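# Hand a hanger from the left gripper to the right

## Task

The left gripper starts out holding one hanger. Transfer it so the right gripper alone is closed on it and holds it firmly up in the air, upright, over the table, clear of the rail and touching nothing else. At the end the second hanger must still hang on the rail, the rack must stand upright, and neither the rack nor that second hanger may be held. If the rack leans more than a little, the scene stops immediately as a failure. A loose grip also counts as a failure.

## Robot and tools

ROBOT AND FRAME
Two arms, left_arm and right_arm, each ending in a parallel gripper. The names are just labels and do not refer to sides of a camera image. All poses use one scene frame. Its origin sits on the table surface midway between the arms, +x points out across the table, +z points up, and left_arm is on the +y side. Each gripper's fingers extend along its own +z axis and close along its own y axis. The reported end_effector_position is the spot between the finger pads, roughly 1 cm short of the tips. Reported hand positions can be somewhat wrong, especially with the arm stretched far.

COMMAND ROW (used by execute_actions rows and by move target)
One flat list of 16 numbers covering both arms, even if only one arm should move: left x, y, z, qw, qx, qy, qz, opening, then right x, y, z, qw, qx, qy, qz, opening. x, y, z are an absolute goal for the gripper point, in metres, in the scene frame. The quaternion is an absolute orientation goal in the same frame, w first. Opening runs from -1 (closed) to +1 (fully open, 0.093 m); it is a setting, not an offset. To keep an arm still, resend its last reported position and the quaternion you have been using (not a drifted readout), plus the opening it should keep. A call is rejected, and nothing is sent, if any goal lies over 0.6 m from that arm's last reported position along any of its gripper's axes.

MOTION LIMITS
Each control step the commanded pose is trimmed to at most 70 mm and 16 degrees away from the measured one, then reached by damped inverse kinematics that favours position over orientation. Friction may leave a gripper up to about 31 mm off, and very small requests may not move it at all. Elbows cannot fully straighten. Joint ranges in rad: waist -2.618 to 3.054, shoulder 0 to 3.142, elbow 0 to 3.142, wrist pitch -1.571 to 1.571, wrist yaw -1.571 to 1.571, wrist roll -2.094 to 2.094.

TOOLS
execute_actions: argument actions is a list holding one item or none, plus optional pictures (true/false; images come by default). An empty list just reports the state. An item {"rows": [...], "steps": n} plays up to 15 rows, one per 1/30 s step, n at most 15 (default 15); the final row repeats if rows run out. After it ends each arm only finishes its last trimmed step, so check the result and send the remainder. An item {"steps": n} without rows is a wait of up to 300 steps counted from the previous result, your reply time included.
move: target is one 16-number row as above; speed is the path's top speed in m/s, 0.002 to 0.5, default 0.25, with turning capped at twice that in rad/s. Both grippers travel straight lines to their goals, finishing together in 0.5 to 10 s; longer paths are cut off at 10 s. Rotation takes the shorter way. Paths ignore obstacles and the other arm, and the hand may lag, wander, or overspeed near full reach. Opening is applied as the move begins. The result adds a move: line with an outcome (done, off_target, moving, held, fault, naming the arm concerned; an unnamed arm is done) and limits such as paced (goal was trimmed) or held (a safety check blocked steps; afterwards the arm may jump fast), plus each gripper's distance to its goal.
wait: seconds, 0 to 10; sends nothing new.
zoom_image: camera (cam_high, cam_low, cam_left_wrist, cam_right_wrist) and region [x0, y0, x1, y1] in pixels of that 504x504 image, top-left origin, at most 504 by 504.
finished_scene: scene, the number of the current scene.

READING RESULTS
The state line gives each arm's position and quaternion (wxyz). HELD marks steps where your row was partly or fully not sent; a pose unreachable line names the arm whose command the clearance check altered or blocked. A Hand target line shows where the controller is currently driving each gripper. Joint positions end with the finger gap in metres (it bottoms at zero when closed on nothing). grip_measured is the motor setting on the -1..+1 scale: pads meet near -0.94, and every millimetre of object width adds about 0.0208, with a per-gripper bias up to 0.02. Pads stop on contact while the motor keeps going, so the reading barely shows a grasp; sending a number well below the object's width value squeezes harder, up to roughly 50-62 N per pad, less on thin parts. Keep resending the closing number to stay gripped. Joint torque figures are raw and noisy. MOTOR HOT warns from 75 °C; at 90 °C that arm pauses 10 s, and at 100 °C it goes limp and drops. FAULT lines report any such stop.

CAMERAS
cam_high and cam_low are fixed; the two wrist cameras ride on the arms. Calibration (intrinsics, distortion, world-to-camera transforms) is supplied and may be off by a few degrees and millimetres.

CAUTIONS
The simulation keeps running while you compose replies, and fingers keep moving. Do not let the arms collide or shove each other. Do not bump or tilt the rack, disturb the other hanger, or let anything drop or leave the table. Faster motion and goals placed deeper past a contact mean harder hits. Loose objects may occasionally get a small push from outside.

Each tool is called after "Request:" as name(argument=value, ...) on one line, values as JSON.

## Session

Request:
execute_actions(actions=[])

Scene clock: 0.00 s of 4000.00 s.
left_arm: end_effector_position=(+0.2443, -0.0115, +0.3952) grip_measured=-0.792 end_effector_quat_wxyz=(+0.570, +0.170, +0.796, -0.115) | right_arm: end_effector_position=(+0.3883, -0.4211, +0.4010) grip_measured=+1.000 end_effector_quat_wxyz=(+0.703, +0.048, +0.708, -0.048)
Joint positions: left_arm=[-0.896  1.43   1.618 -0.602 -0.633 -0.243  0.007] | right_arm=[ 0.009  1.042  1.048 -0.014 -0.017 -0.001  0.093]
Joint velocities: left_arm=[ 0.002 -0.022  0.012 -0.022 -0.007 -0.037  0.   ] | right_arm=[-0.022  0.007  0.007  0.037 -0.022 -0.051  0.   ]
Joint torques (N m, as the arm reports them, + toward a larger angle): no reading
Motor temperatures (°C, as the motors report them): left_arm=[22 21 21 23 22 23] | right_arm=[21 22 21 24 22 23]
Hand target (left_arm): +0.245, -0.012, +0.396; +0.571, +0.169, +0.795, -0.117
Hand target (right_arm): +0.388, -0.421, +0.401; +0.703, +0.048, +0.708, -0.048

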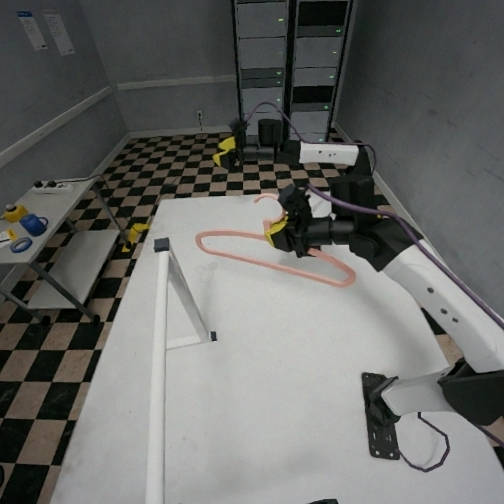

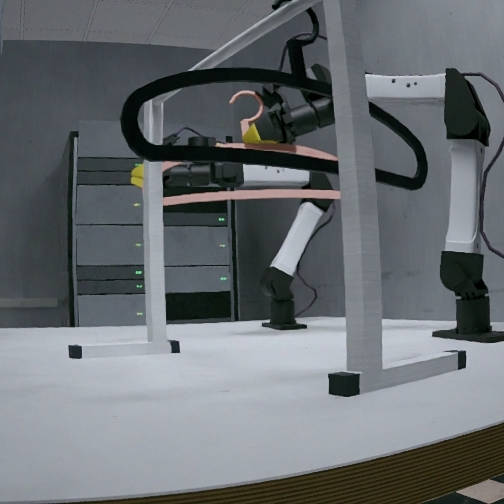

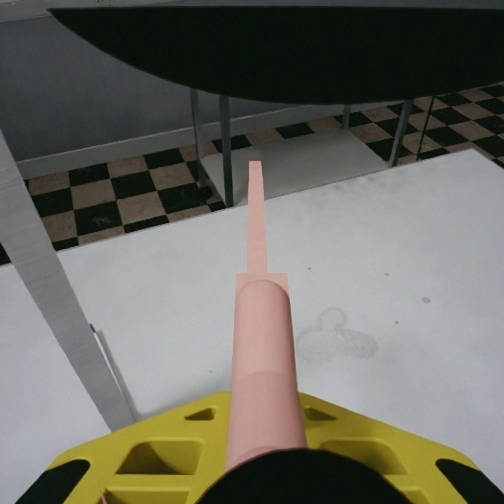

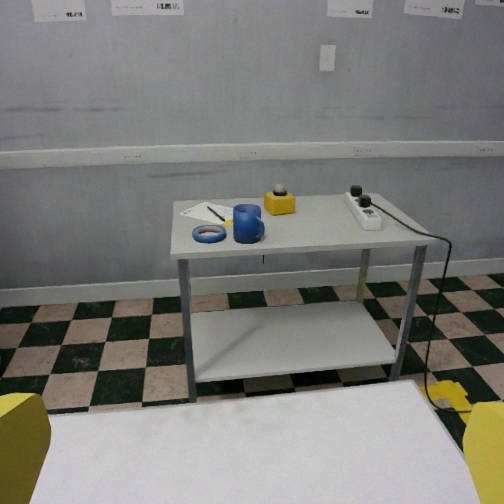

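Request:
move(target=[0.22,0.05,0.36,0.411,0.576,0.576,-0.411,-1,0.22,-0.17,0.45,0.271,-0.653,0.653,0.271,1], speed=0.15)

Scene clock: 8.00 s of 4000.00 s.
left_arm: end_effector_position=(+0.2181, +0.0528, +0.3583) grip_measured=-0.942 end_effector_quat_wxyz=(+0.417, +0.568, +0.578, -0.411) | right_arm: end_effector_position=(+0.2135, -0.1772, +0.4527) grip_measured=+1.000 end_effector_quat_wxyz=(-0.430, +0.580, -0.644, -0.252)
Joint positions: left_arm=[-0.149  1.394  1.515 -0.886  1.098  0.705  0.   ] | right_arm=[ 0.486  1.404  2.19  -1.567 -0.774 -0.808  0.093]
Joint velocities: left_arm=[-0.002  0.007  0.007 -0.066 -0.007 -0.037  0.   ] | right_arm=[-0.002 -0.007 -0.012 -0.007  0.037 -0.051  0.   ]
Joint torques (N m, as the arm reports them, + toward a larger angle): left_arm=[ 0.38 -5.1   8.04  1.65  0.73  0.  ] | right_arm=[ 0.63 -1.    5.82  1.68 -0.49  0.03]
Motor temperatures (°C, as the motors report them): left_arm=[22 21 22 26 22 23] | right_arm=[21 22 22 26 22 23]
Hand target (left_arm): +0.221, +0.053, +0.363; +0.421, +0.571, +0.570, -0.415
Hand target (right_arm): +0.213, -0.174, +0.452; +0.421, -0.581, +0.646, +0.262
Off the commanded pose (left_arm): 0.004 m, 1 deg.
Off the commanded pose (right_arm): 0.010 m, 20 deg; orientation clipped at the last step of the last action.
joint sent to its limit (right arm) — the command would take joint 4 (wrist pitch) past its lower limit, so that joint was sent only as far as its limit.
move: off_target (right_arm); limits=paced
camera_calibration (this result's frames):
cam_left_wrist: T_world_to_cam=[[-0.999746, -0.0176519, -0.0140142, 0.223727], [-0.00200478, 0.688967, -0.72479, 0.262746], [0.0224493, -0.724578, -0.688828, 0.367206], [0, 0, 0, 1]] pos_world=[0.215953, 0.0889955, 0.446513]
cam_right_wrist: T_world_to_cam=[[0.969743, -0.174647, 0.170579, -0.316653], [-0.0552227, -0.837543, -0.543573, 0.15422], [0.237801, 0.517706, -0.821846, 0.497125], [0, 0, 0, 1]] pos_world=[0.197372, -0.183501, 0.546405]

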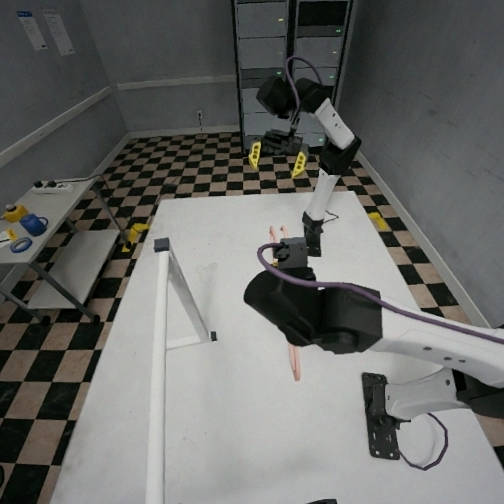

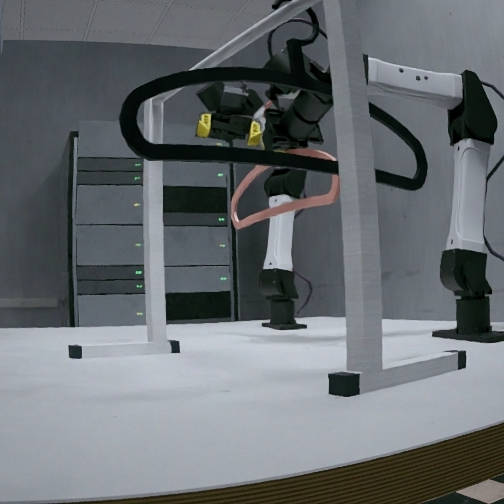

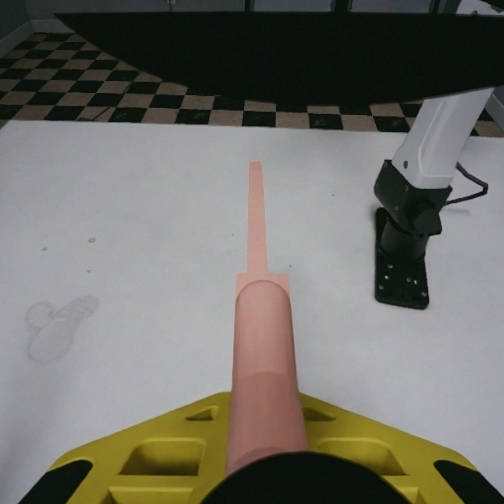

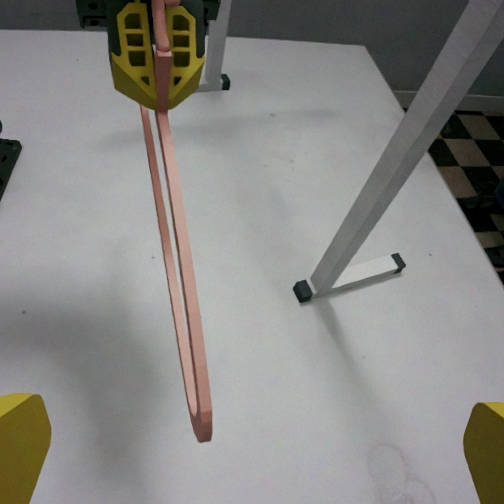

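Request:
move(target=[0.22,0.06,0.26,0.411,0.576,0.576,-0.411,-1,0.22,-0.06,0.27,0.271,-0.653,0.653,0.271,0.4], speed=0.1)

Scene clock: 12.47 s of 4000.00 s.
left_arm: end_effector_position=(+0.2222, +0.0583, +0.2520) grip_measured=-0.942 end_effector_quat_wxyz=(+0.393, +0.571, +0.592, -0.412) | right_arm: end_effector_position=(+0.2191, -0.0654, +0.2811) grip_measured=+0.402 end_effector_quat_wxyz=(-0.279, +0.652, -0.651, -0.271)
Joint positions: left_arm=[-0.128  1.379  1.123 -0.629  1.1    0.787  0.   ] | right_arm=[ 0.9    1.449  1.546 -1.056 -0.552 -0.657  0.064]
Joint velocities: left_arm=[ 0.017  0.007  0.037  0.007 -0.037 -0.037  0.   ] | right_arm=[-0.012  0.012  0.017 -0.125  0.007 -0.022  0.   ]
Joint torques (N m, as the arm reports them, + toward a larger angle): left_arm=[ 0.36 -8.96  6.1   1.75  0.82 -0.01] | right_arm=[ 0.67 -3.98  5.64  1.9  -0.37  0.03]
Motor temperatures (°C, as the motors report them): left_arm=[22 22 23 26 22 23] | right_arm=[21 22 23 27 22 23]
Hand target (left_arm): +0.220, +0.060, +0.260; +0.410, +0.575, +0.576, -0.411
Hand target (right_arm): +0.220, -0.061, +0.271; -0.269, +0.652, -0.655, -0.271
Off the commanded pose (left_arm): 0.008 m, 3 deg.
Off the commanded pose (right_arm): 0.012 m, 1 deg.
move: off_target (left_arm, right_arm)
camera_calibration (this result's frames):
cam_left_wrist: T_world_to_cam=[[-0.999691, -0.0105097, 0.0225388, 0.216746], [-0.0232519, 0.716468, -0.697232, 0.17809], [-0.00882061, -0.697541, -0.716491, 0.31032], [0, 0, 0, 1]] pos_world=[0.223557, 0.0911427, 0.341627]
cam_right_wrist: T_world_to_cam=[[0.999795, 0.0200005, 0.00327462, -0.220133], [0.0198957, -0.937816, -0.346563, 0.0765707], [-0.00386044, 0.346557, -0.938021, 0.371326], [0, 0, 0, 1]] pos_world=[0.219998, -0.0524733, 0.375569]

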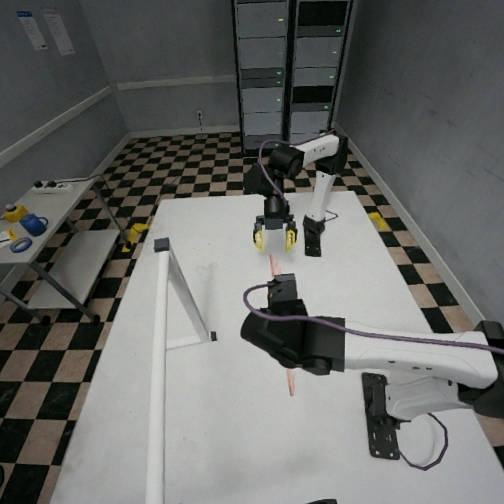

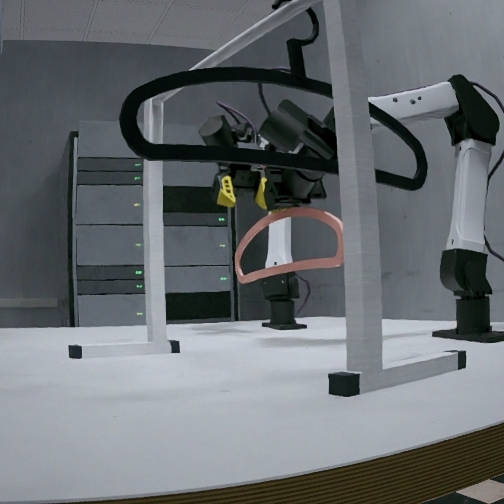

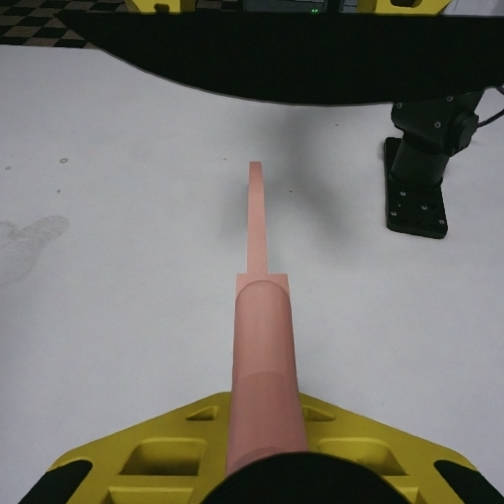

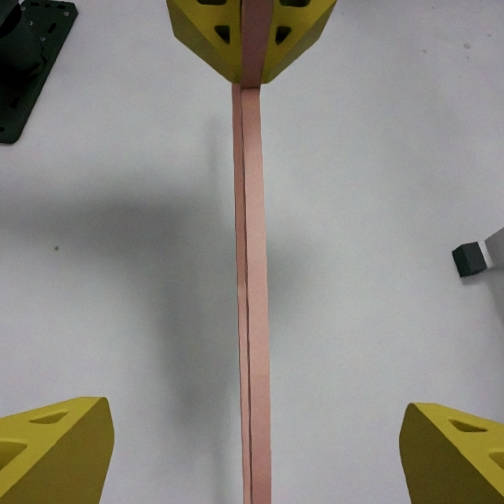

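Request:
move(target=[0.22,0.06,0.26,0.411,0.576,0.576,-0.411,-1,0.222,-0.05,0.2,0.271,-0.653,0.653,0.271,-0.3], speed=0.05)

Request:
zoom_image(camera="cam_low", region=[190,140,350,300])

Scene clock: 16.37 s of 4000.00 s.
left_arm: end_effector_position=(+0.2225, +0.0583, +0.2522) grip_measured=-0.942 end_effector_quat_wxyz=(+0.395, +0.572, +0.590, -0.411) | right_arm: end_effector_position=(+0.2249, -0.0514, +0.2081) grip_measured=-0.298 end_effector_quat_wxyz=(-0.277, +0.652, -0.651, -0.271)
Joint positions: left_arm=[-0.128  1.379  1.123 -0.626  1.099  0.79   0.   ] | right_arm=[ 0.922  1.449  1.251 -0.754 -0.54  -0.638  0.031]
Joint velocities: left_arm=[-0.002 -0.002  0.007 -0.022 -0.081 -0.081  0.   ] | right_arm=[-0.007 -0.012 -0.022  0.022  0.051 -0.037 -0.001]
Joint torques (N m, as the arm reports them, + toward a larger angle): left_arm=[ 0.37 -8.73  6.23  1.73  0.8   0.02] | right_arm=[ 0.65 -5.13  5.79  1.87 -0.32  0.04]
Motor temperatures (°C, as the motors report them): left_arm=[22 22 23 26 22 23] | right_arm=[21 23 23 27 22 23]
Hand target (left_arm): +0.220, +0.060, +0.260; +0.410, +0.576, +0.576, -0.410
Hand target (right_arm): +0.222, -0.050, +0.200; -0.271, +0.653, -0.653, -0.271
Off the commanded pose (left_arm): 0.008 m, 3 deg.
Off the commanded pose (right_arm): 0.009 m, 1 deg.
move: off_target (left_arm)
camera_calibration (this result's frames):
cam_left_wrist: T_world_to_cam=[[-0.999793, -0.00993647, 0.0177734, 0.218271], [-0.0195206, 0.716089, -0.697736, 0.177621], [-0.00579431, -0.697938, -0.716135, 0.309678], [0, 0, 0, 1]] pos_world=[0.223487, 0.0911118, 0.341824]
cam_right_wrist: T_world_to_cam=[[0.999764, 0.0217245, 0.000328232, -0.225313], [0.0205113, -0.938733, -0.344035, 0.0634875], [-0.00716588, 0.34396, -0.938957, 0.298809], [0, 0, 0, 1]] pos_world=[0.226098, -0.0382859, 0.302485]

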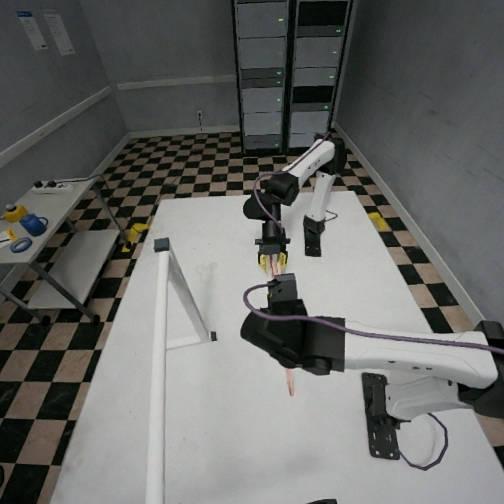

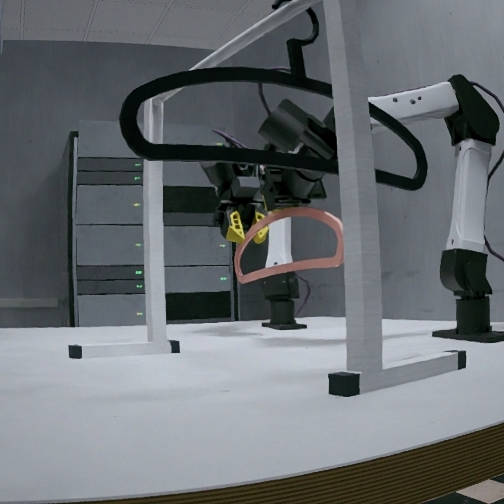

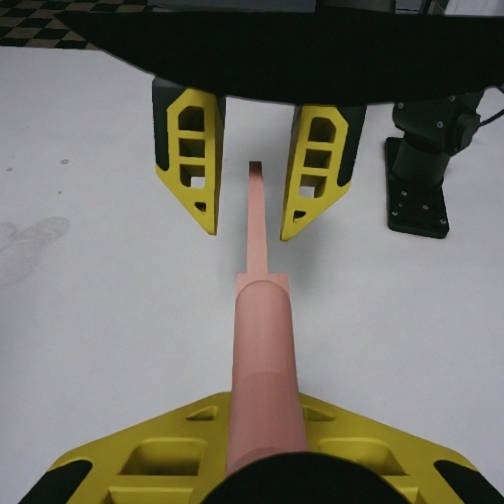

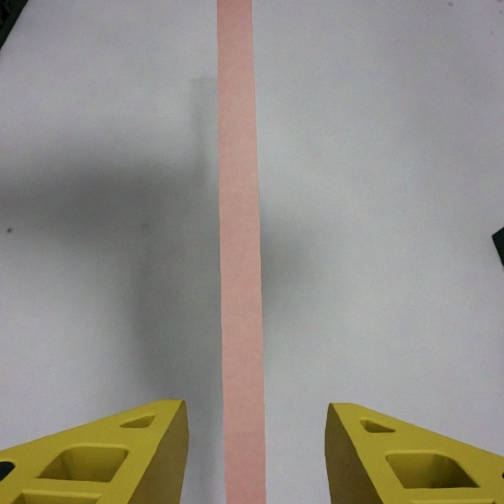

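Region (190, 140, 350, 300) of cam_low's 504x504 image, scaled by 3.150, with more detail than that image has.

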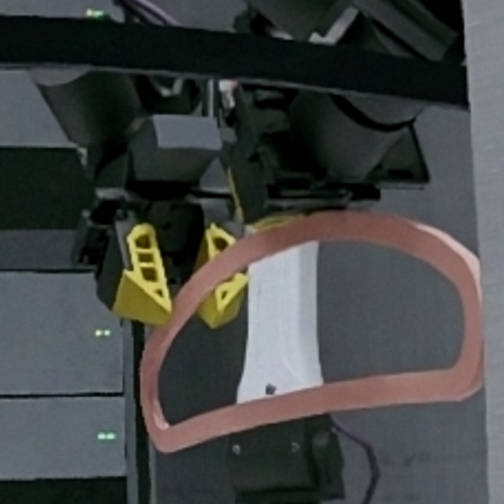

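Slightly deeper, then close.

Request:
move(target=[0.22,0.06,0.26,0.411,0.576,0.576,-0.411,-1,0.217,-0.042,0.19,0.271,-0.653,0.653,0.271,-0.5], speed=0.03)

Request:
move(target=[0.22,0.06,0.26,0.411,0.576,0.576,-0.411,-1,0.217,-0.042,0.19,0.271,-0.653,0.653,0.271,-1])

Request:
zoom_image(camera="cam_low", region=[190,140,350,300])

Scene clock: 18.20 s of 4000.00 s.
left_arm: end_effector_position=(+0.2226, +0.0583, +0.2522) grip_measured=-0.942 end_effector_quat_wxyz=(+0.395, +0.572, +0.591, -0.411) | right_arm: end_effector_position=(+0.2190, -0.0438, +0.1991) grip_measured=-0.498 end_effector_quat_wxyz=(-0.278, +0.653, -0.650, -0.272)
Joint positions: left_arm=[-0.128  1.379  1.123 -0.626  1.099  0.79   0.   ] | right_arm=[ 0.955  1.449  1.212 -0.699 -0.523 -0.61   0.021]
Joint velocities: left_arm=[-0.022  0.007 -0.012 -0.051  0.051  0.007  0.   ] | right_arm=[ 0.007  0.012 -0.012  0.051 -0.037 -0.037 -0.001]
Joint torques (N m, as the arm reports them, + toward a larger angle): left_arm=[ 0.37 -8.82  6.22  1.77  0.8   0.01] | right_arm=[ 0.71 -4.98  5.79  1.96 -0.29 -0.01]
Motor temperatures (°C, as the motors report them): left_arm=[22 22 23 26 22 23] | right_arm=[21 23 23 27 22 23]
Hand target (left_arm): +0.220, +0.060, +0.260; +0.410, +0.576, +0.576, -0.410
Hand target (right_arm): +0.217, -0.042, +0.190; -0.271, +0.653, -0.653, -0.271
Off the commanded pose (left_arm): 0.008 m, 3 deg.
Off the commanded pose (right_arm): 0.010 m, 1 deg.
move: off_target (left_arm)
camera_calibration (this result's frames):
cam_left_wrist: T_world_to_cam=[[-0.999792, -0.0101836, 0.0176788, 0.218353], [-0.01963, 0.71628, -0.697537, 0.177543], [-0.00555952, -0.697739, -0.716331, 0.309643], [0, 0, 0, 1]] pos_world=[0.223514, 0.0911034, 0.341789]
cam_right_wrist: T_world_to_cam=[[0.999686, 0.0250136, 0.00161184, -0.219659], [0.0240309, -0.938156, -0.345379, 0.067231], [-0.00712702, 0.345309, -0.938462, 0.287696], [0, 0, 0, 1]] pos_world=[0.220025, -0.0307765, 0.293566]

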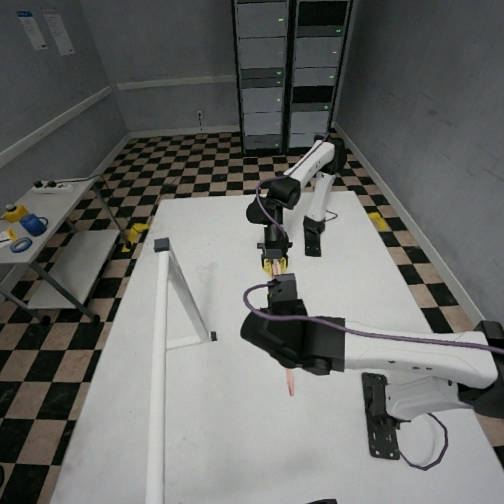

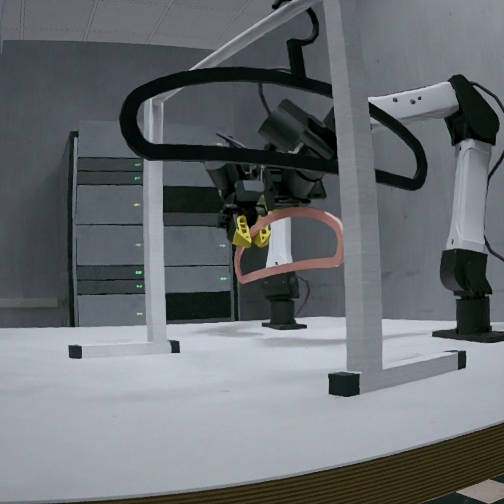

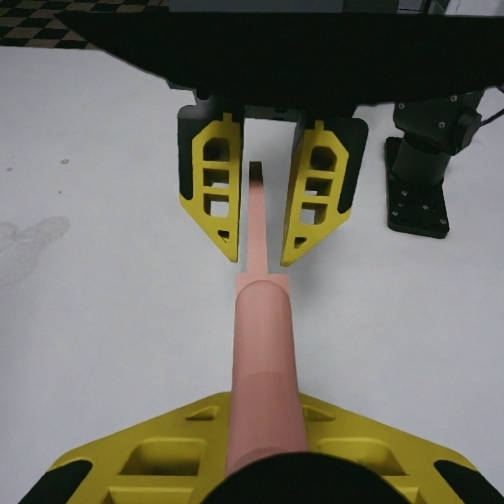

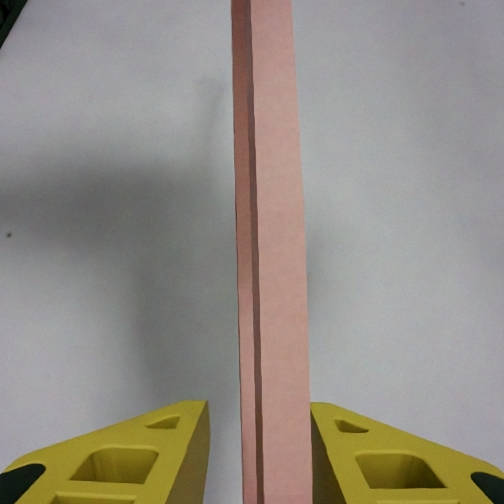

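Scene clock: 18.90 s of 4000.00 s.
left_arm: end_effector_position=(+0.2217, +0.0583, +0.2522) grip_measured=-0.942 end_effector_quat_wxyz=(+0.394, +0.573, +0.589, -0.412) | right_arm: end_effector_position=(+0.2197, -0.0437, +0.1993) grip_measured=-0.962 end_effector_quat_wxyz=(-0.279, +0.653, -0.650, -0.271)
Joint positions: left_arm=[-0.128  1.379  1.123 -0.63   1.102  0.795  0.   ] | right_arm=[ 0.955  1.449  1.212 -0.697 -0.52  -0.609  0.   ]
Joint velocities: left_arm=[ 0.002 -0.002  0.007 -0.051  0.007  0.037  0.   ] | right_arm=[-0.007 -0.007 -0.002 -0.007 -0.051 -0.007  0.   ]
Joint torques (N m, as the arm reports them, + toward a larger angle): left_arm=[ 0.23 -8.73  6.32  1.76  0.79 -0.02] | right_arm=[ 0.69 -4.95  5.83  1.98 -0.32  0.03]
Motor temperatures (°C, as the motors report them): left_arm=[22 23 24 26 22 23] | right_arm=[21 23 23 27 22 23]
Hand target (left_arm): +0.220, +0.060, +0.260; +0.410, +0.576, +0.576, -0.411
Hand target (right_arm): +0.217, -0.042, +0.190; -0.271, +0.653, -0.653, -0.271
Off the commanded pose (left_arm): 0.008 m, 2 deg.
Off the commanded pose (right_arm): 0.010 m, 1 deg.
move: done
camera_calibration (this result's frames):
cam_left_wrist: T_world_to_cam=[[-0.999827, -0.00624658, 0.0174981, 0.217363], [-0.0166944, 0.715402, -0.698514, 0.177205], [-0.00815487, -0.698686, -0.715382, 0.310049], [0, 0, 0, 1]] pos_world=[0.222812, 0.0912122, 0.34178]
cam_right_wrist: T_world_to_cam=[[0.999736, 0.0226301, 0.00393193, -0.220895], [0.0225951, -0.938168, -0.345443, 0.0676861], [-0.00412861, 0.345441, -0.938431, 0.287116], [0, 0, 0, 1]] pos_world=[0.220493, -0.0306819, 0.293689]

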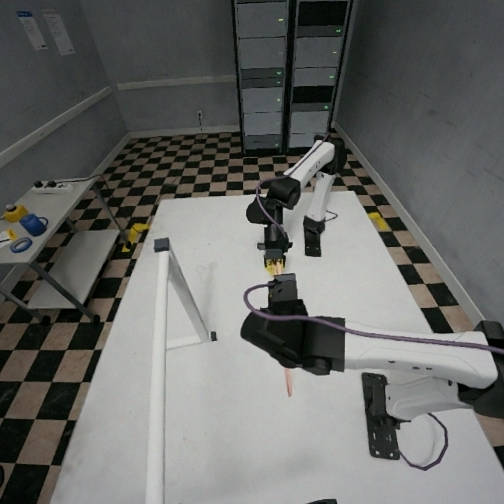

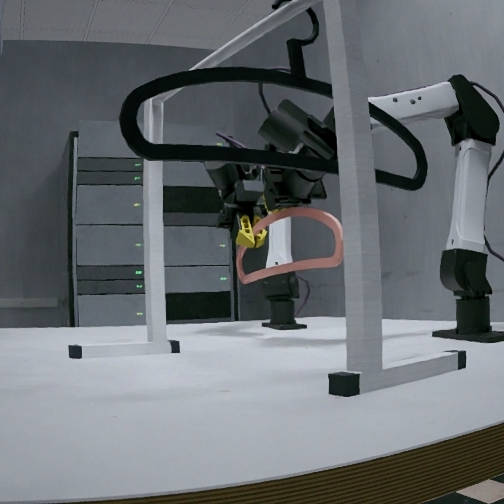

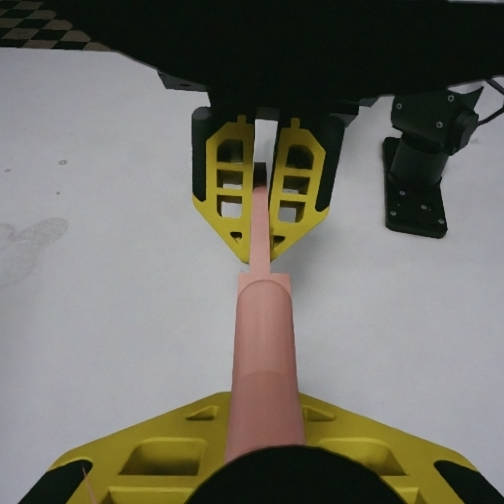

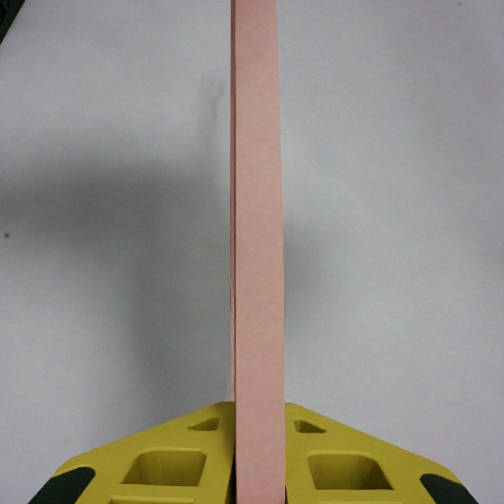

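Region (190, 140, 350, 300) of cam_low's 504x504 image, scaled by 3.150, with more detail than that image has.

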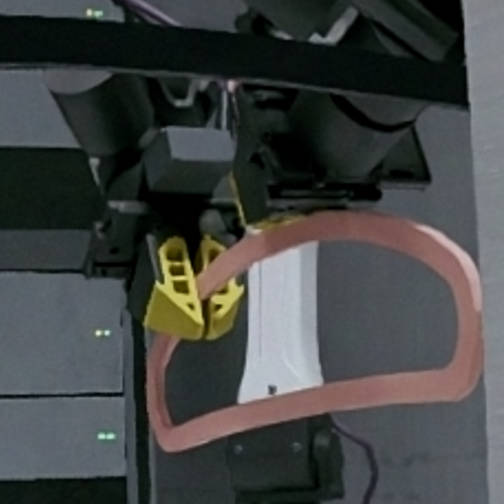

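Request:
move(target=[0.22,0.06,0.26,0.411,0.576,0.576,-0.411,0.3,0.217,-0.042,0.19,0.271,-0.653,0.653,0.271,-1])

Request:
move(target=[0.22,0.06,0.27,0.411,0.576,0.576,-0.411,0.3,0.217,-0.15,0.19,0.271,-0.653,0.653,0.271,-1], speed=0.06)

Request:
move(target=[0.17,0.08,0.4,0.411,0.576,0.576,-0.411,0.3,0.217,-0.15,0.19,0.271,-0.653,0.653,0.271,-1], speed=0.1)

Scene clock: 20.37 s of 4000.00 s.
left_arm: end_effector_position=(+0.2220, +0.0576, +0.2539) grip_measured=+0.299 end_effector_quat_wxyz=(+0.398, +0.574, +0.585, -0.413) | right_arm: end_effector_position=(+0.2211, -0.0448, +0.1982) grip_measured=-0.962 end_effector_quat_wxyz=(-0.279, +0.652, -0.653, -0.265)
Joint positions: left_arm=[-0.128  1.379  1.123 -0.62   1.109  0.795  0.06 ] | right_arm=[ 0.955  1.449  1.212 -0.699 -0.508 -0.608  0.   ]
Joint velocities: left_arm=[-0.017  0.002  0.027  0.022 -0.007 -0.037  0.001] | right_arm=[-0.002 -0.002 -0.002  0.081 -0.022 -0.007  0.   ]
Joint torques (N m, as the arm reports them, + toward a larger angle): left_arm=[ 0.41 -8.88  6.25  1.68  0.71 -0.02] | right_arm=[ 0.62 -5.02  5.77  1.99 -0.45  0.02]
Motor temperatures (°C, as the motors report them): left_arm=[22 23 24 26 22 23] | right_arm=[21 23 23 27 22 23]
Hand target (left_arm): +0.220, +0.060, +0.260; +0.410, +0.576, +0.576, -0.410
Hand target (right_arm): +0.217, -0.042, +0.190; -0.271, +0.653, -0.653, -0.271
Off the commanded pose (left_arm): 0.007 m, 2 deg.
Off the commanded pose (right_arm): 0.010 m, 1 deg.
move: done
camera_calibration (this result's frames):
cam_left_wrist: T_world_to_cam=[[-0.999951, -0.00164045, 0.0097613, 0.219316], [-0.00803991, 0.709839, -0.704318, 0.178724], [-0.00577355, -0.704362, -0.709817, 0.309215], [0, 0, 0, 1]] pos_world=[0.222528, 0.0912937, 0.343224]
cam_right_wrist: T_world_to_cam=[[0.999858, 0.0146354, 0.00833571, -0.223532], [0.0165897, -0.941233, -0.337351, 0.065805], [0.00290858, 0.337441, -0.941342, 0.285127], [0, 0, 0, 1]] pos_world=[0.22158, -0.0310042, 0.292465]

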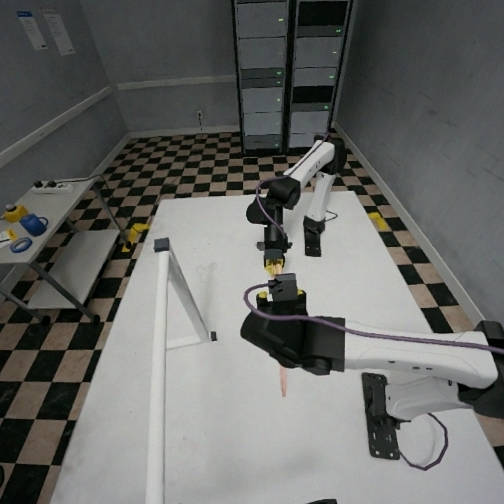

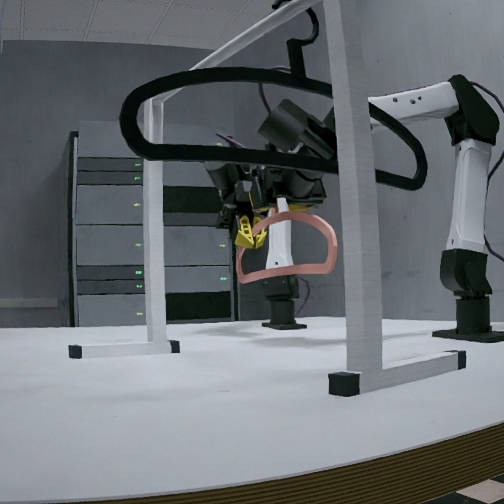

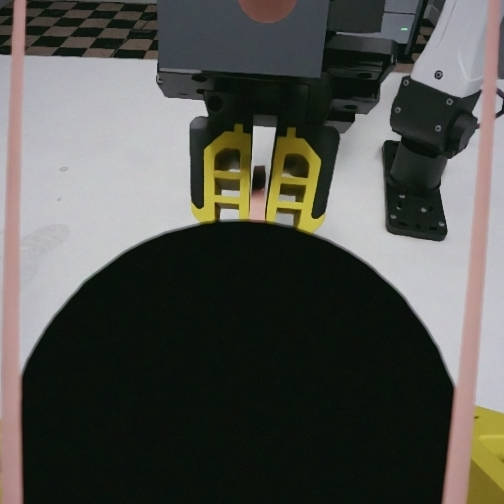

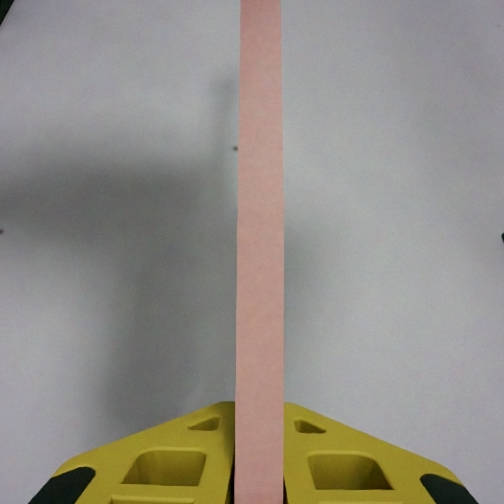

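Scene clock: 22.57 s of 4000.00 s.
left_arm: end_effector_position=(+0.2221, +0.0576, +0.2570) grip_measured=+0.299 end_effector_quat_wxyz=(+0.398, +0.574, +0.584, -0.413) | right_arm: end_effector_position=(+0.2237, -0.1467, +0.1886) grip_measured=-0.962 end_effector_quat_wxyz=(-0.270, +0.652, -0.658, -0.262)
Joint positions: left_arm=[-0.128  1.379  1.134 -0.631  1.11   0.795  0.06 ] | right_arm=[ 0.63   1.282  1.082 -0.944 -0.665 -0.946  0.   ]
Joint velocities: left_arm=[-0.002 -0.002  0.002  0.007  0.022 -0.037  0.001] | right_arm=[ 0.012  0.002 -0.012  0.022 -0.007 -0.037  0.   ]
Joint torques (N m, as the arm reports them, + toward a larger angle): left_arm=[ 0.34 -8.89  8.15  1.44  0.68 -0.07] | right_arm=[-0.93 -5.26  5.86  1.24 -0.76 -0.08]
Motor temperatures (°C, as the motors report them): left_arm=[22 23 24 26 22 23] | right_arm=[21 24 24 27 22 23]
Hand target (left_arm): +0.220, +0.060, +0.270; +0.411, +0.576, +0.576, -0.411
Hand target (right_arm): +0.218, -0.149, +0.191; -0.274, +0.651, -0.653, -0.272
Off the commanded pose (left_arm): 0.013 m, 2 deg.
Off the commanded pose (right_arm): 0.008 m, 1 deg.
move: off_target (left_arm)
camera_calibration (this result's frames):
cam_left_wrist: T_world_to_cam=[[-0.99996, -0.0011438, 0.00885776, 0.219558], [-0.00705595, 0.709199, -0.704974, 0.180942], [-0.00547557, -0.705008, -0.709178, 0.311154], [0, 0, 0, 1]] pos_world=[0.22253, 0.0912931, 0.346278]
cam_right_wrist: T_world_to_cam=[[0.99993, 0.0116246, -0.00208341, -0.223103], [0.0103435, -0.947181, -0.320534, -0.0360594], [-0.00569945, 0.32049, -0.947235, 0.311036], [0, 0, 0, 1]] pos_world=[0.225233, -0.131245, 0.282601]

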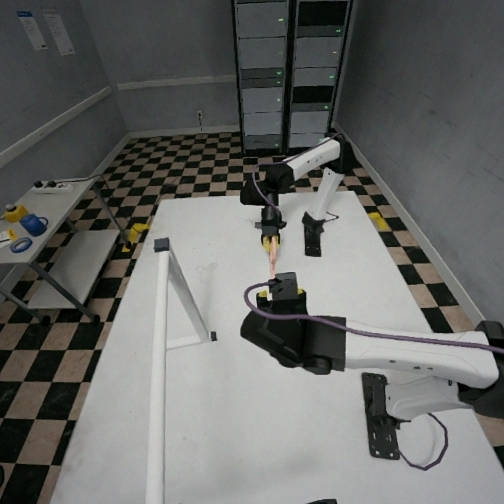

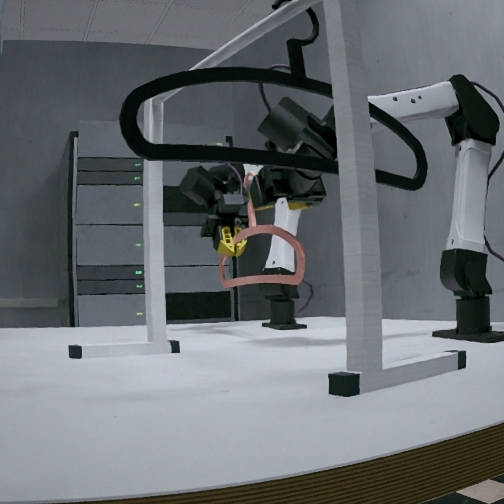

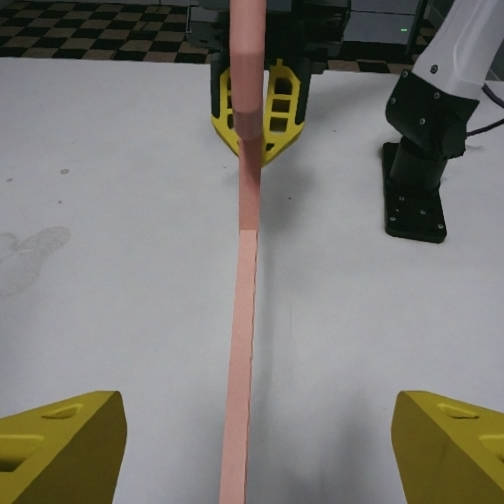

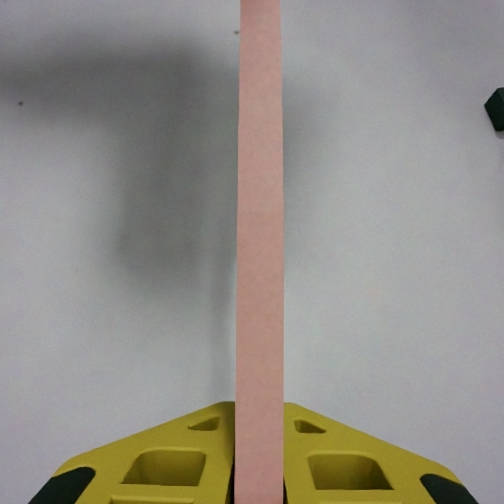

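Scene clock: 24.70 s of 4000.00 s.
left_arm: end_effector_position=(+0.1689, +0.0796, +0.3976) grip_measured=+0.299 end_effector_quat_wxyz=(+0.410, +0.576, +0.578, -0.409) | right_arm: end_effector_position=(+0.2220, -0.1479, +0.1874) grip_measured=-0.962 end_effector_quat_wxyz=(-0.266, +0.655, -0.657, -0.262)
Joint positions: left_arm=[-0.106  1.315  1.667 -1.224  1.125  0.82   0.06 ] | right_arm=[ 0.63   1.282  1.082 -0.956 -0.663 -0.957  0.   ]
Joint velocities: left_arm=[ 0.002  0.002 -0.007  0.007 -0.037  0.051 -0.001] | right_arm=[ 0.002  0.002  0.017 -0.081  0.066 -0.022  0.   ]
Joint torques (N m, as the arm reports them, + toward a larger angle): left_arm=[ 0.43 -3.38  7.33  1.43  0.68  0.  ] | right_arm=[-0.96 -5.21  5.9   1.21 -0.78 -0.12]
Motor temperatures (°C, as the motors report them): left_arm=[22 23 24 26 22 23] | right_arm=[21 24 24 27 22 23]
Hand target (left_arm): +0.171, +0.080, +0.400; +0.411, +0.575, +0.576, -0.410
Hand target (right_arm): +0.217, -0.150, +0.190; -0.271, +0.653, -0.653, -0.271
Off the commanded pose (left_arm): 0.003 m, 0 deg.
Off the commanded pose (right_arm): 0.006 m, 1 deg.
move: done
camera_calibration (this result's frames):
cam_left_wrist: T_world_to_cam=[[-0.999868, -0.00429725, -0.0156627, 0.175154], [0.00817258, 0.700259, -0.713842, 0.265718], [0.0140355, -0.713876, -0.700131, 0.419941], [0, 0, 0, 1]] pos_world=[0.167065, 0.114467, 0.486438]
cam_right_wrist: T_world_to_cam=[[0.999816, 0.0187793, -0.00393798, -0.219918], [0.0165923, -0.949246, -0.314098, -0.0404067], [-0.00963666, 0.313975, -0.949382, 0.310625], [0, 0, 0, 1]] pos_world=[0.223541, -0.131754, 0.281344]

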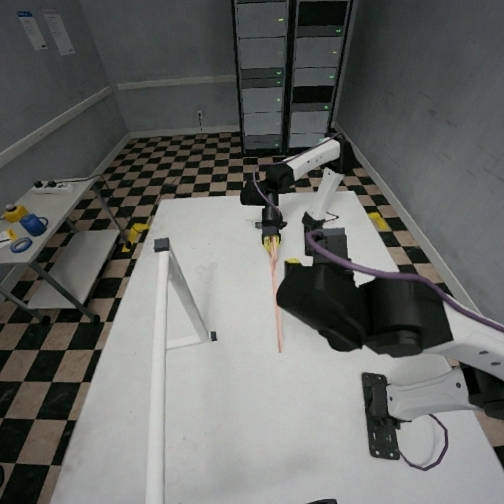

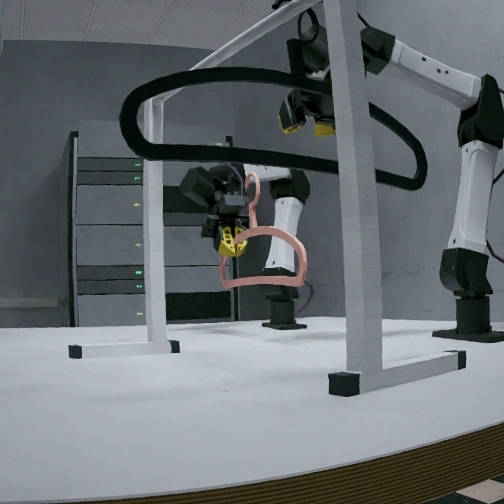

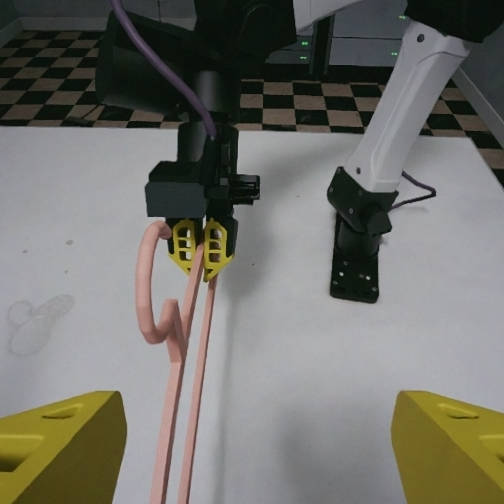

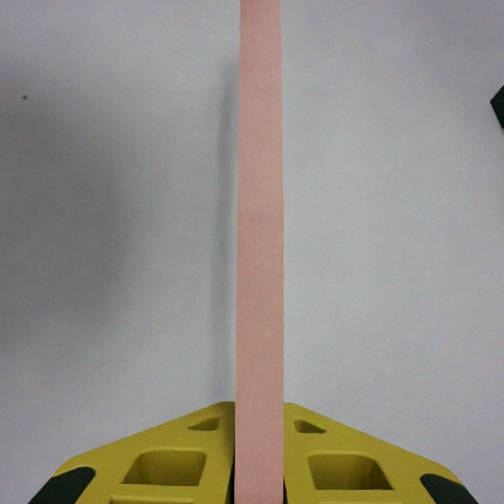

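Raise a bit and check that it is not creeping.

Request:
move(target=[0.17,0.08,0.4,0.411,0.576,0.576,-0.411,0.3,0.217,-0.17,0.25,0.29,-0.645,0.645,0.29,-1], speed=0.05)

Request:
wait(seconds=4)

Scene clock: 26.93 s of 4000.00 s.
left_arm: end_effector_position=(+0.1685, +0.0797, +0.3973) grip_measured=+0.299 end_effector_quat_wxyz=(+0.409, +0.576, +0.578, -0.409) | right_arm: end_effector_position=(+0.2186, -0.1700, +0.2372) grip_measured=-0.962 end_effector_quat_wxyz=(-0.273, +0.645, -0.655, -0.285)
Joint positions: left_arm=[-0.106  1.315  1.667 -1.227  1.125  0.822  0.06 ] | right_arm=[ 0.516  1.282  1.267 -1.219 -0.754 -1.069  0.   ]
Joint velocities: left_arm=[ 0.007  0.007 -0.002 -0.007  0.037 -0.022 -0.   ] | right_arm=[-0.017  0.017  0.012 -0.007 -0.066 -0.051  0.   ]
Joint torques (N m, as the arm reports them, + toward a larger angle): left_arm=[ 0.13 -3.76  6.87  1.46  0.66 -0.03] | right_arm=[-0.99 -4.59  8.29  0.98 -0.82 -0.05]
Motor temperatures (°C, as the motors report them): left_arm=[22 23 24 26 22 23] | right_arm=[21 24 24 27 23 23]
Hand target (left_arm): +0.170, +0.080, +0.400; +0.411, +0.575, +0.576, -0.411
Hand target (right_arm): +0.217, -0.170, +0.250; -0.291, +0.645, -0.645, -0.290
Off the commanded pose (left_arm): 0.003 m, 0 deg.
Off the commanded pose (right_arm): 0.013 m, 2 deg.
move: off_target (right_arm)
camera_calibration (this result's frames):
cam_left_wrist: T_world_to_cam=[[-0.999897, -0.00377844, -0.0138226, 0.174013], [0.00720982, 0.700971, -0.713154, 0.265244], [0.0123839, -0.71318, -0.700871, 0.420317], [0, 0, 0, 1]] pos_world=[0.166877, 0.114491, 0.486153]
cam_right_wrist: T_world_to_cam=[[0.999418, 0.017635, -0.0292042, -0.21001], [0.00598671, -0.933408, -0.358766, -0.030063], [-0.0335862, 0.358382, -0.932971, 0.373707], [0, 0, 0, 1]] pos_world=[0.22262, -0.158287, 0.331739]

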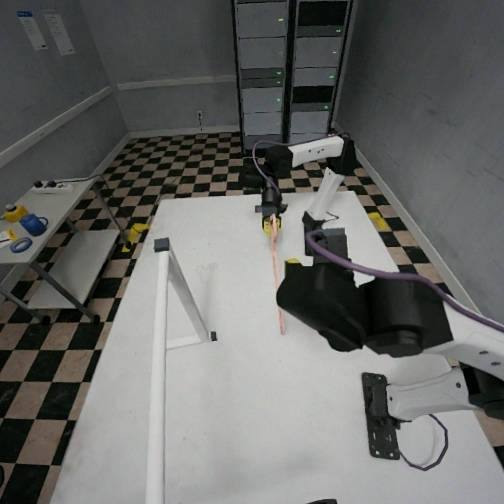

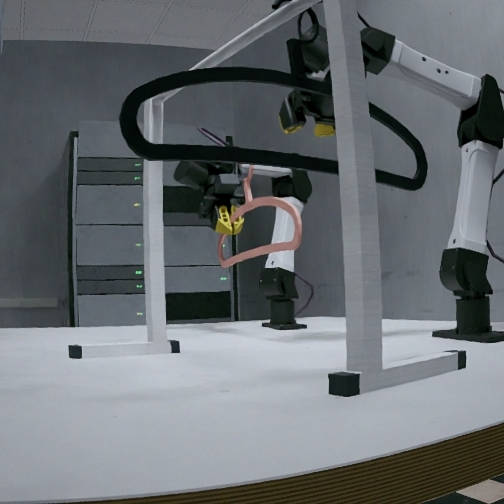

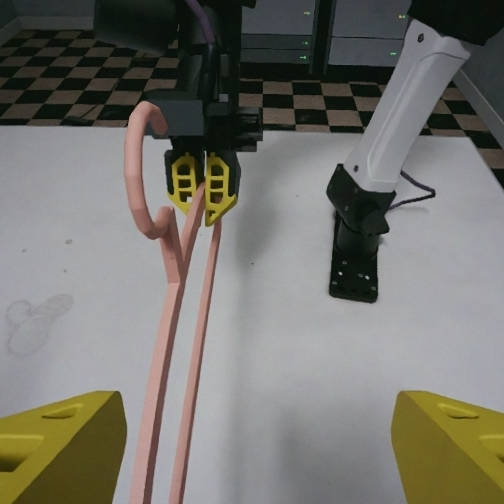

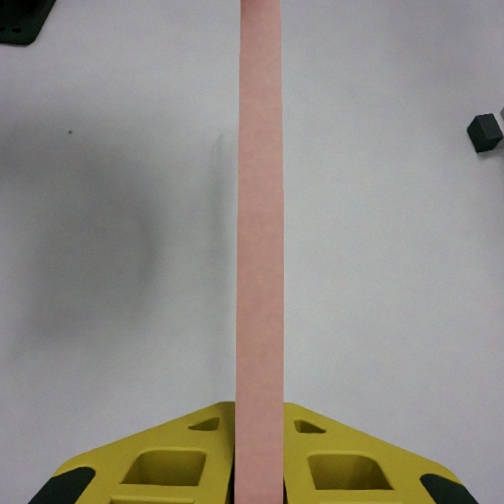

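Scene clock: 30.93 s of 4000.00 s.
left_arm: end_effector_position=(+0.1685, +0.0797, +0.3973) grip_measured=+0.299 end_effector_quat_wxyz=(+0.409, +0.576, +0.578, -0.409) | right_arm: end_effector_position=(+0.2181, -0.1701, +0.2372) grip_measured=-0.962 end_effector_quat_wxyz=(-0.273, +0.645, -0.654, -0.286)
Joint positions: left_arm=[-0.106  1.315  1.667 -1.227  1.125  0.822  0.06 ] | right_arm=[ 0.516  1.282  1.267 -1.221 -0.755 -1.07   0.   ]
Joint velocities: left_arm=[ 0.002 -0.017 -0.017  0.037 -0.007 -0.051 -0.   ] | right_arm=[-0.002 -0.007  0.007 -0.022 -0.037 -0.007  0.   ]
Joint torques (N m, as the arm reports them, + toward a larger angle): left_arm=[ 0.18 -3.75  6.89  1.44  0.68 -0.01] | right_arm=[-0.97 -4.67  8.25  0.98 -0.87 -0.11]
Motor temperatures (°C, as the motors report them): left_arm=[22 23 25 26 22 23] | right_arm=[21 24 25 27 23 23]
Hand target (left_arm): +0.170, +0.080, +0.400; +0.411, +0.575, +0.576, -0.411
Hand target (right_arm): +0.217, -0.170, +0.250; -0.291, +0.645, -0.645, -0.290
Off the commanded pose (left_arm): 0.003 m, 0 deg.
Off the commanded pose (right_arm): 0.013 m, 2 deg.
Steps of this call (steps 1 to 90: nothing new was sent; then 1.00 s passed at rest). Readings (end_effector_position):
1: left_arm (+0.1685, +0.0797, +0.3973) | right_arm (+0.2185, -0.1700, +0.2372)
2: left_arm (+0.1685, +0.0797, +0.3973) | right_arm (+0.2184, -0.1700, +0.2372)
4: left_arm (+0.1685, +0.0797, +0.3973) | right_arm (+0.2183, -0.1700, +0.2372)
8: left_arm (+0.1685, +0.0797, +0.3973) | right_arm (+0.2182, -0.1700, +0.2372)
90: the state above
camera_calibration (this result's frames):
cam_left_wrist: T_world_to_cam=[[-0.999897, -0.00377844, -0.0138226, 0.174013], [0.00720982, 0.700971, -0.713154, 0.265244], [0.0123839, -0.71318, -0.700871, 0.420317], [0, 0, 0, 1]] pos_world=[0.166877, 0.114491, 0.486153]
cam_right_wrist: T_world_to_cam=[[0.999356, 0.0189324, -0.0304947, -0.209013], [0.00673859, -0.933435, -0.358684, -0.0303359], [-0.0352555, 0.358247, -0.932961, 0.373994], [0, 0, 0, 1]] pos_world=[0.222268, -0.158342, 0.331667]

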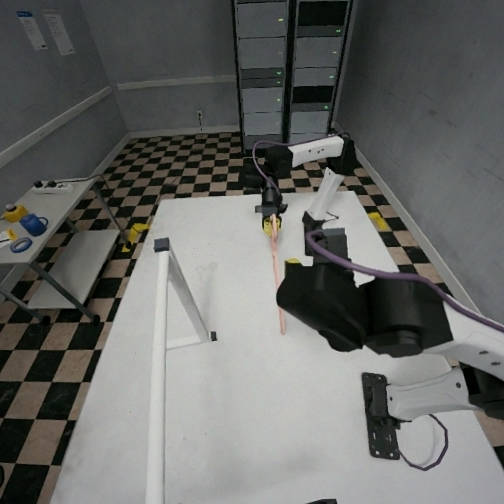

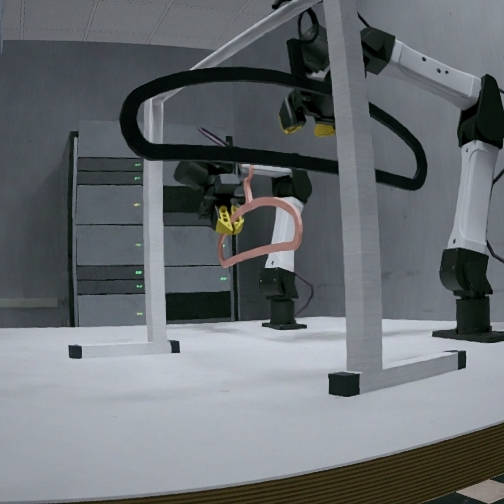

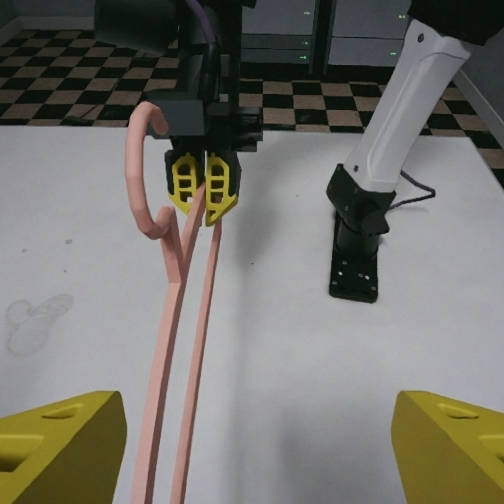

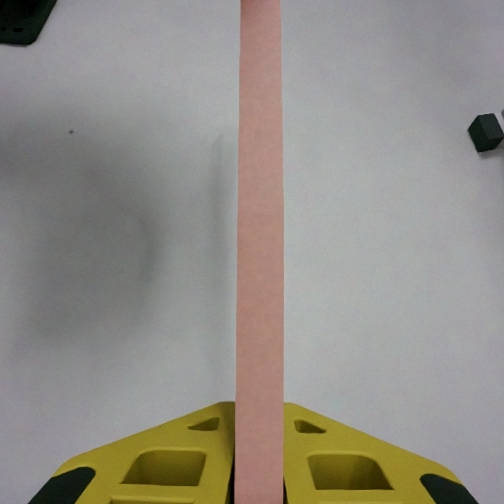

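Request:
finished_scene(scene=1)

The scene is finished: the task was done.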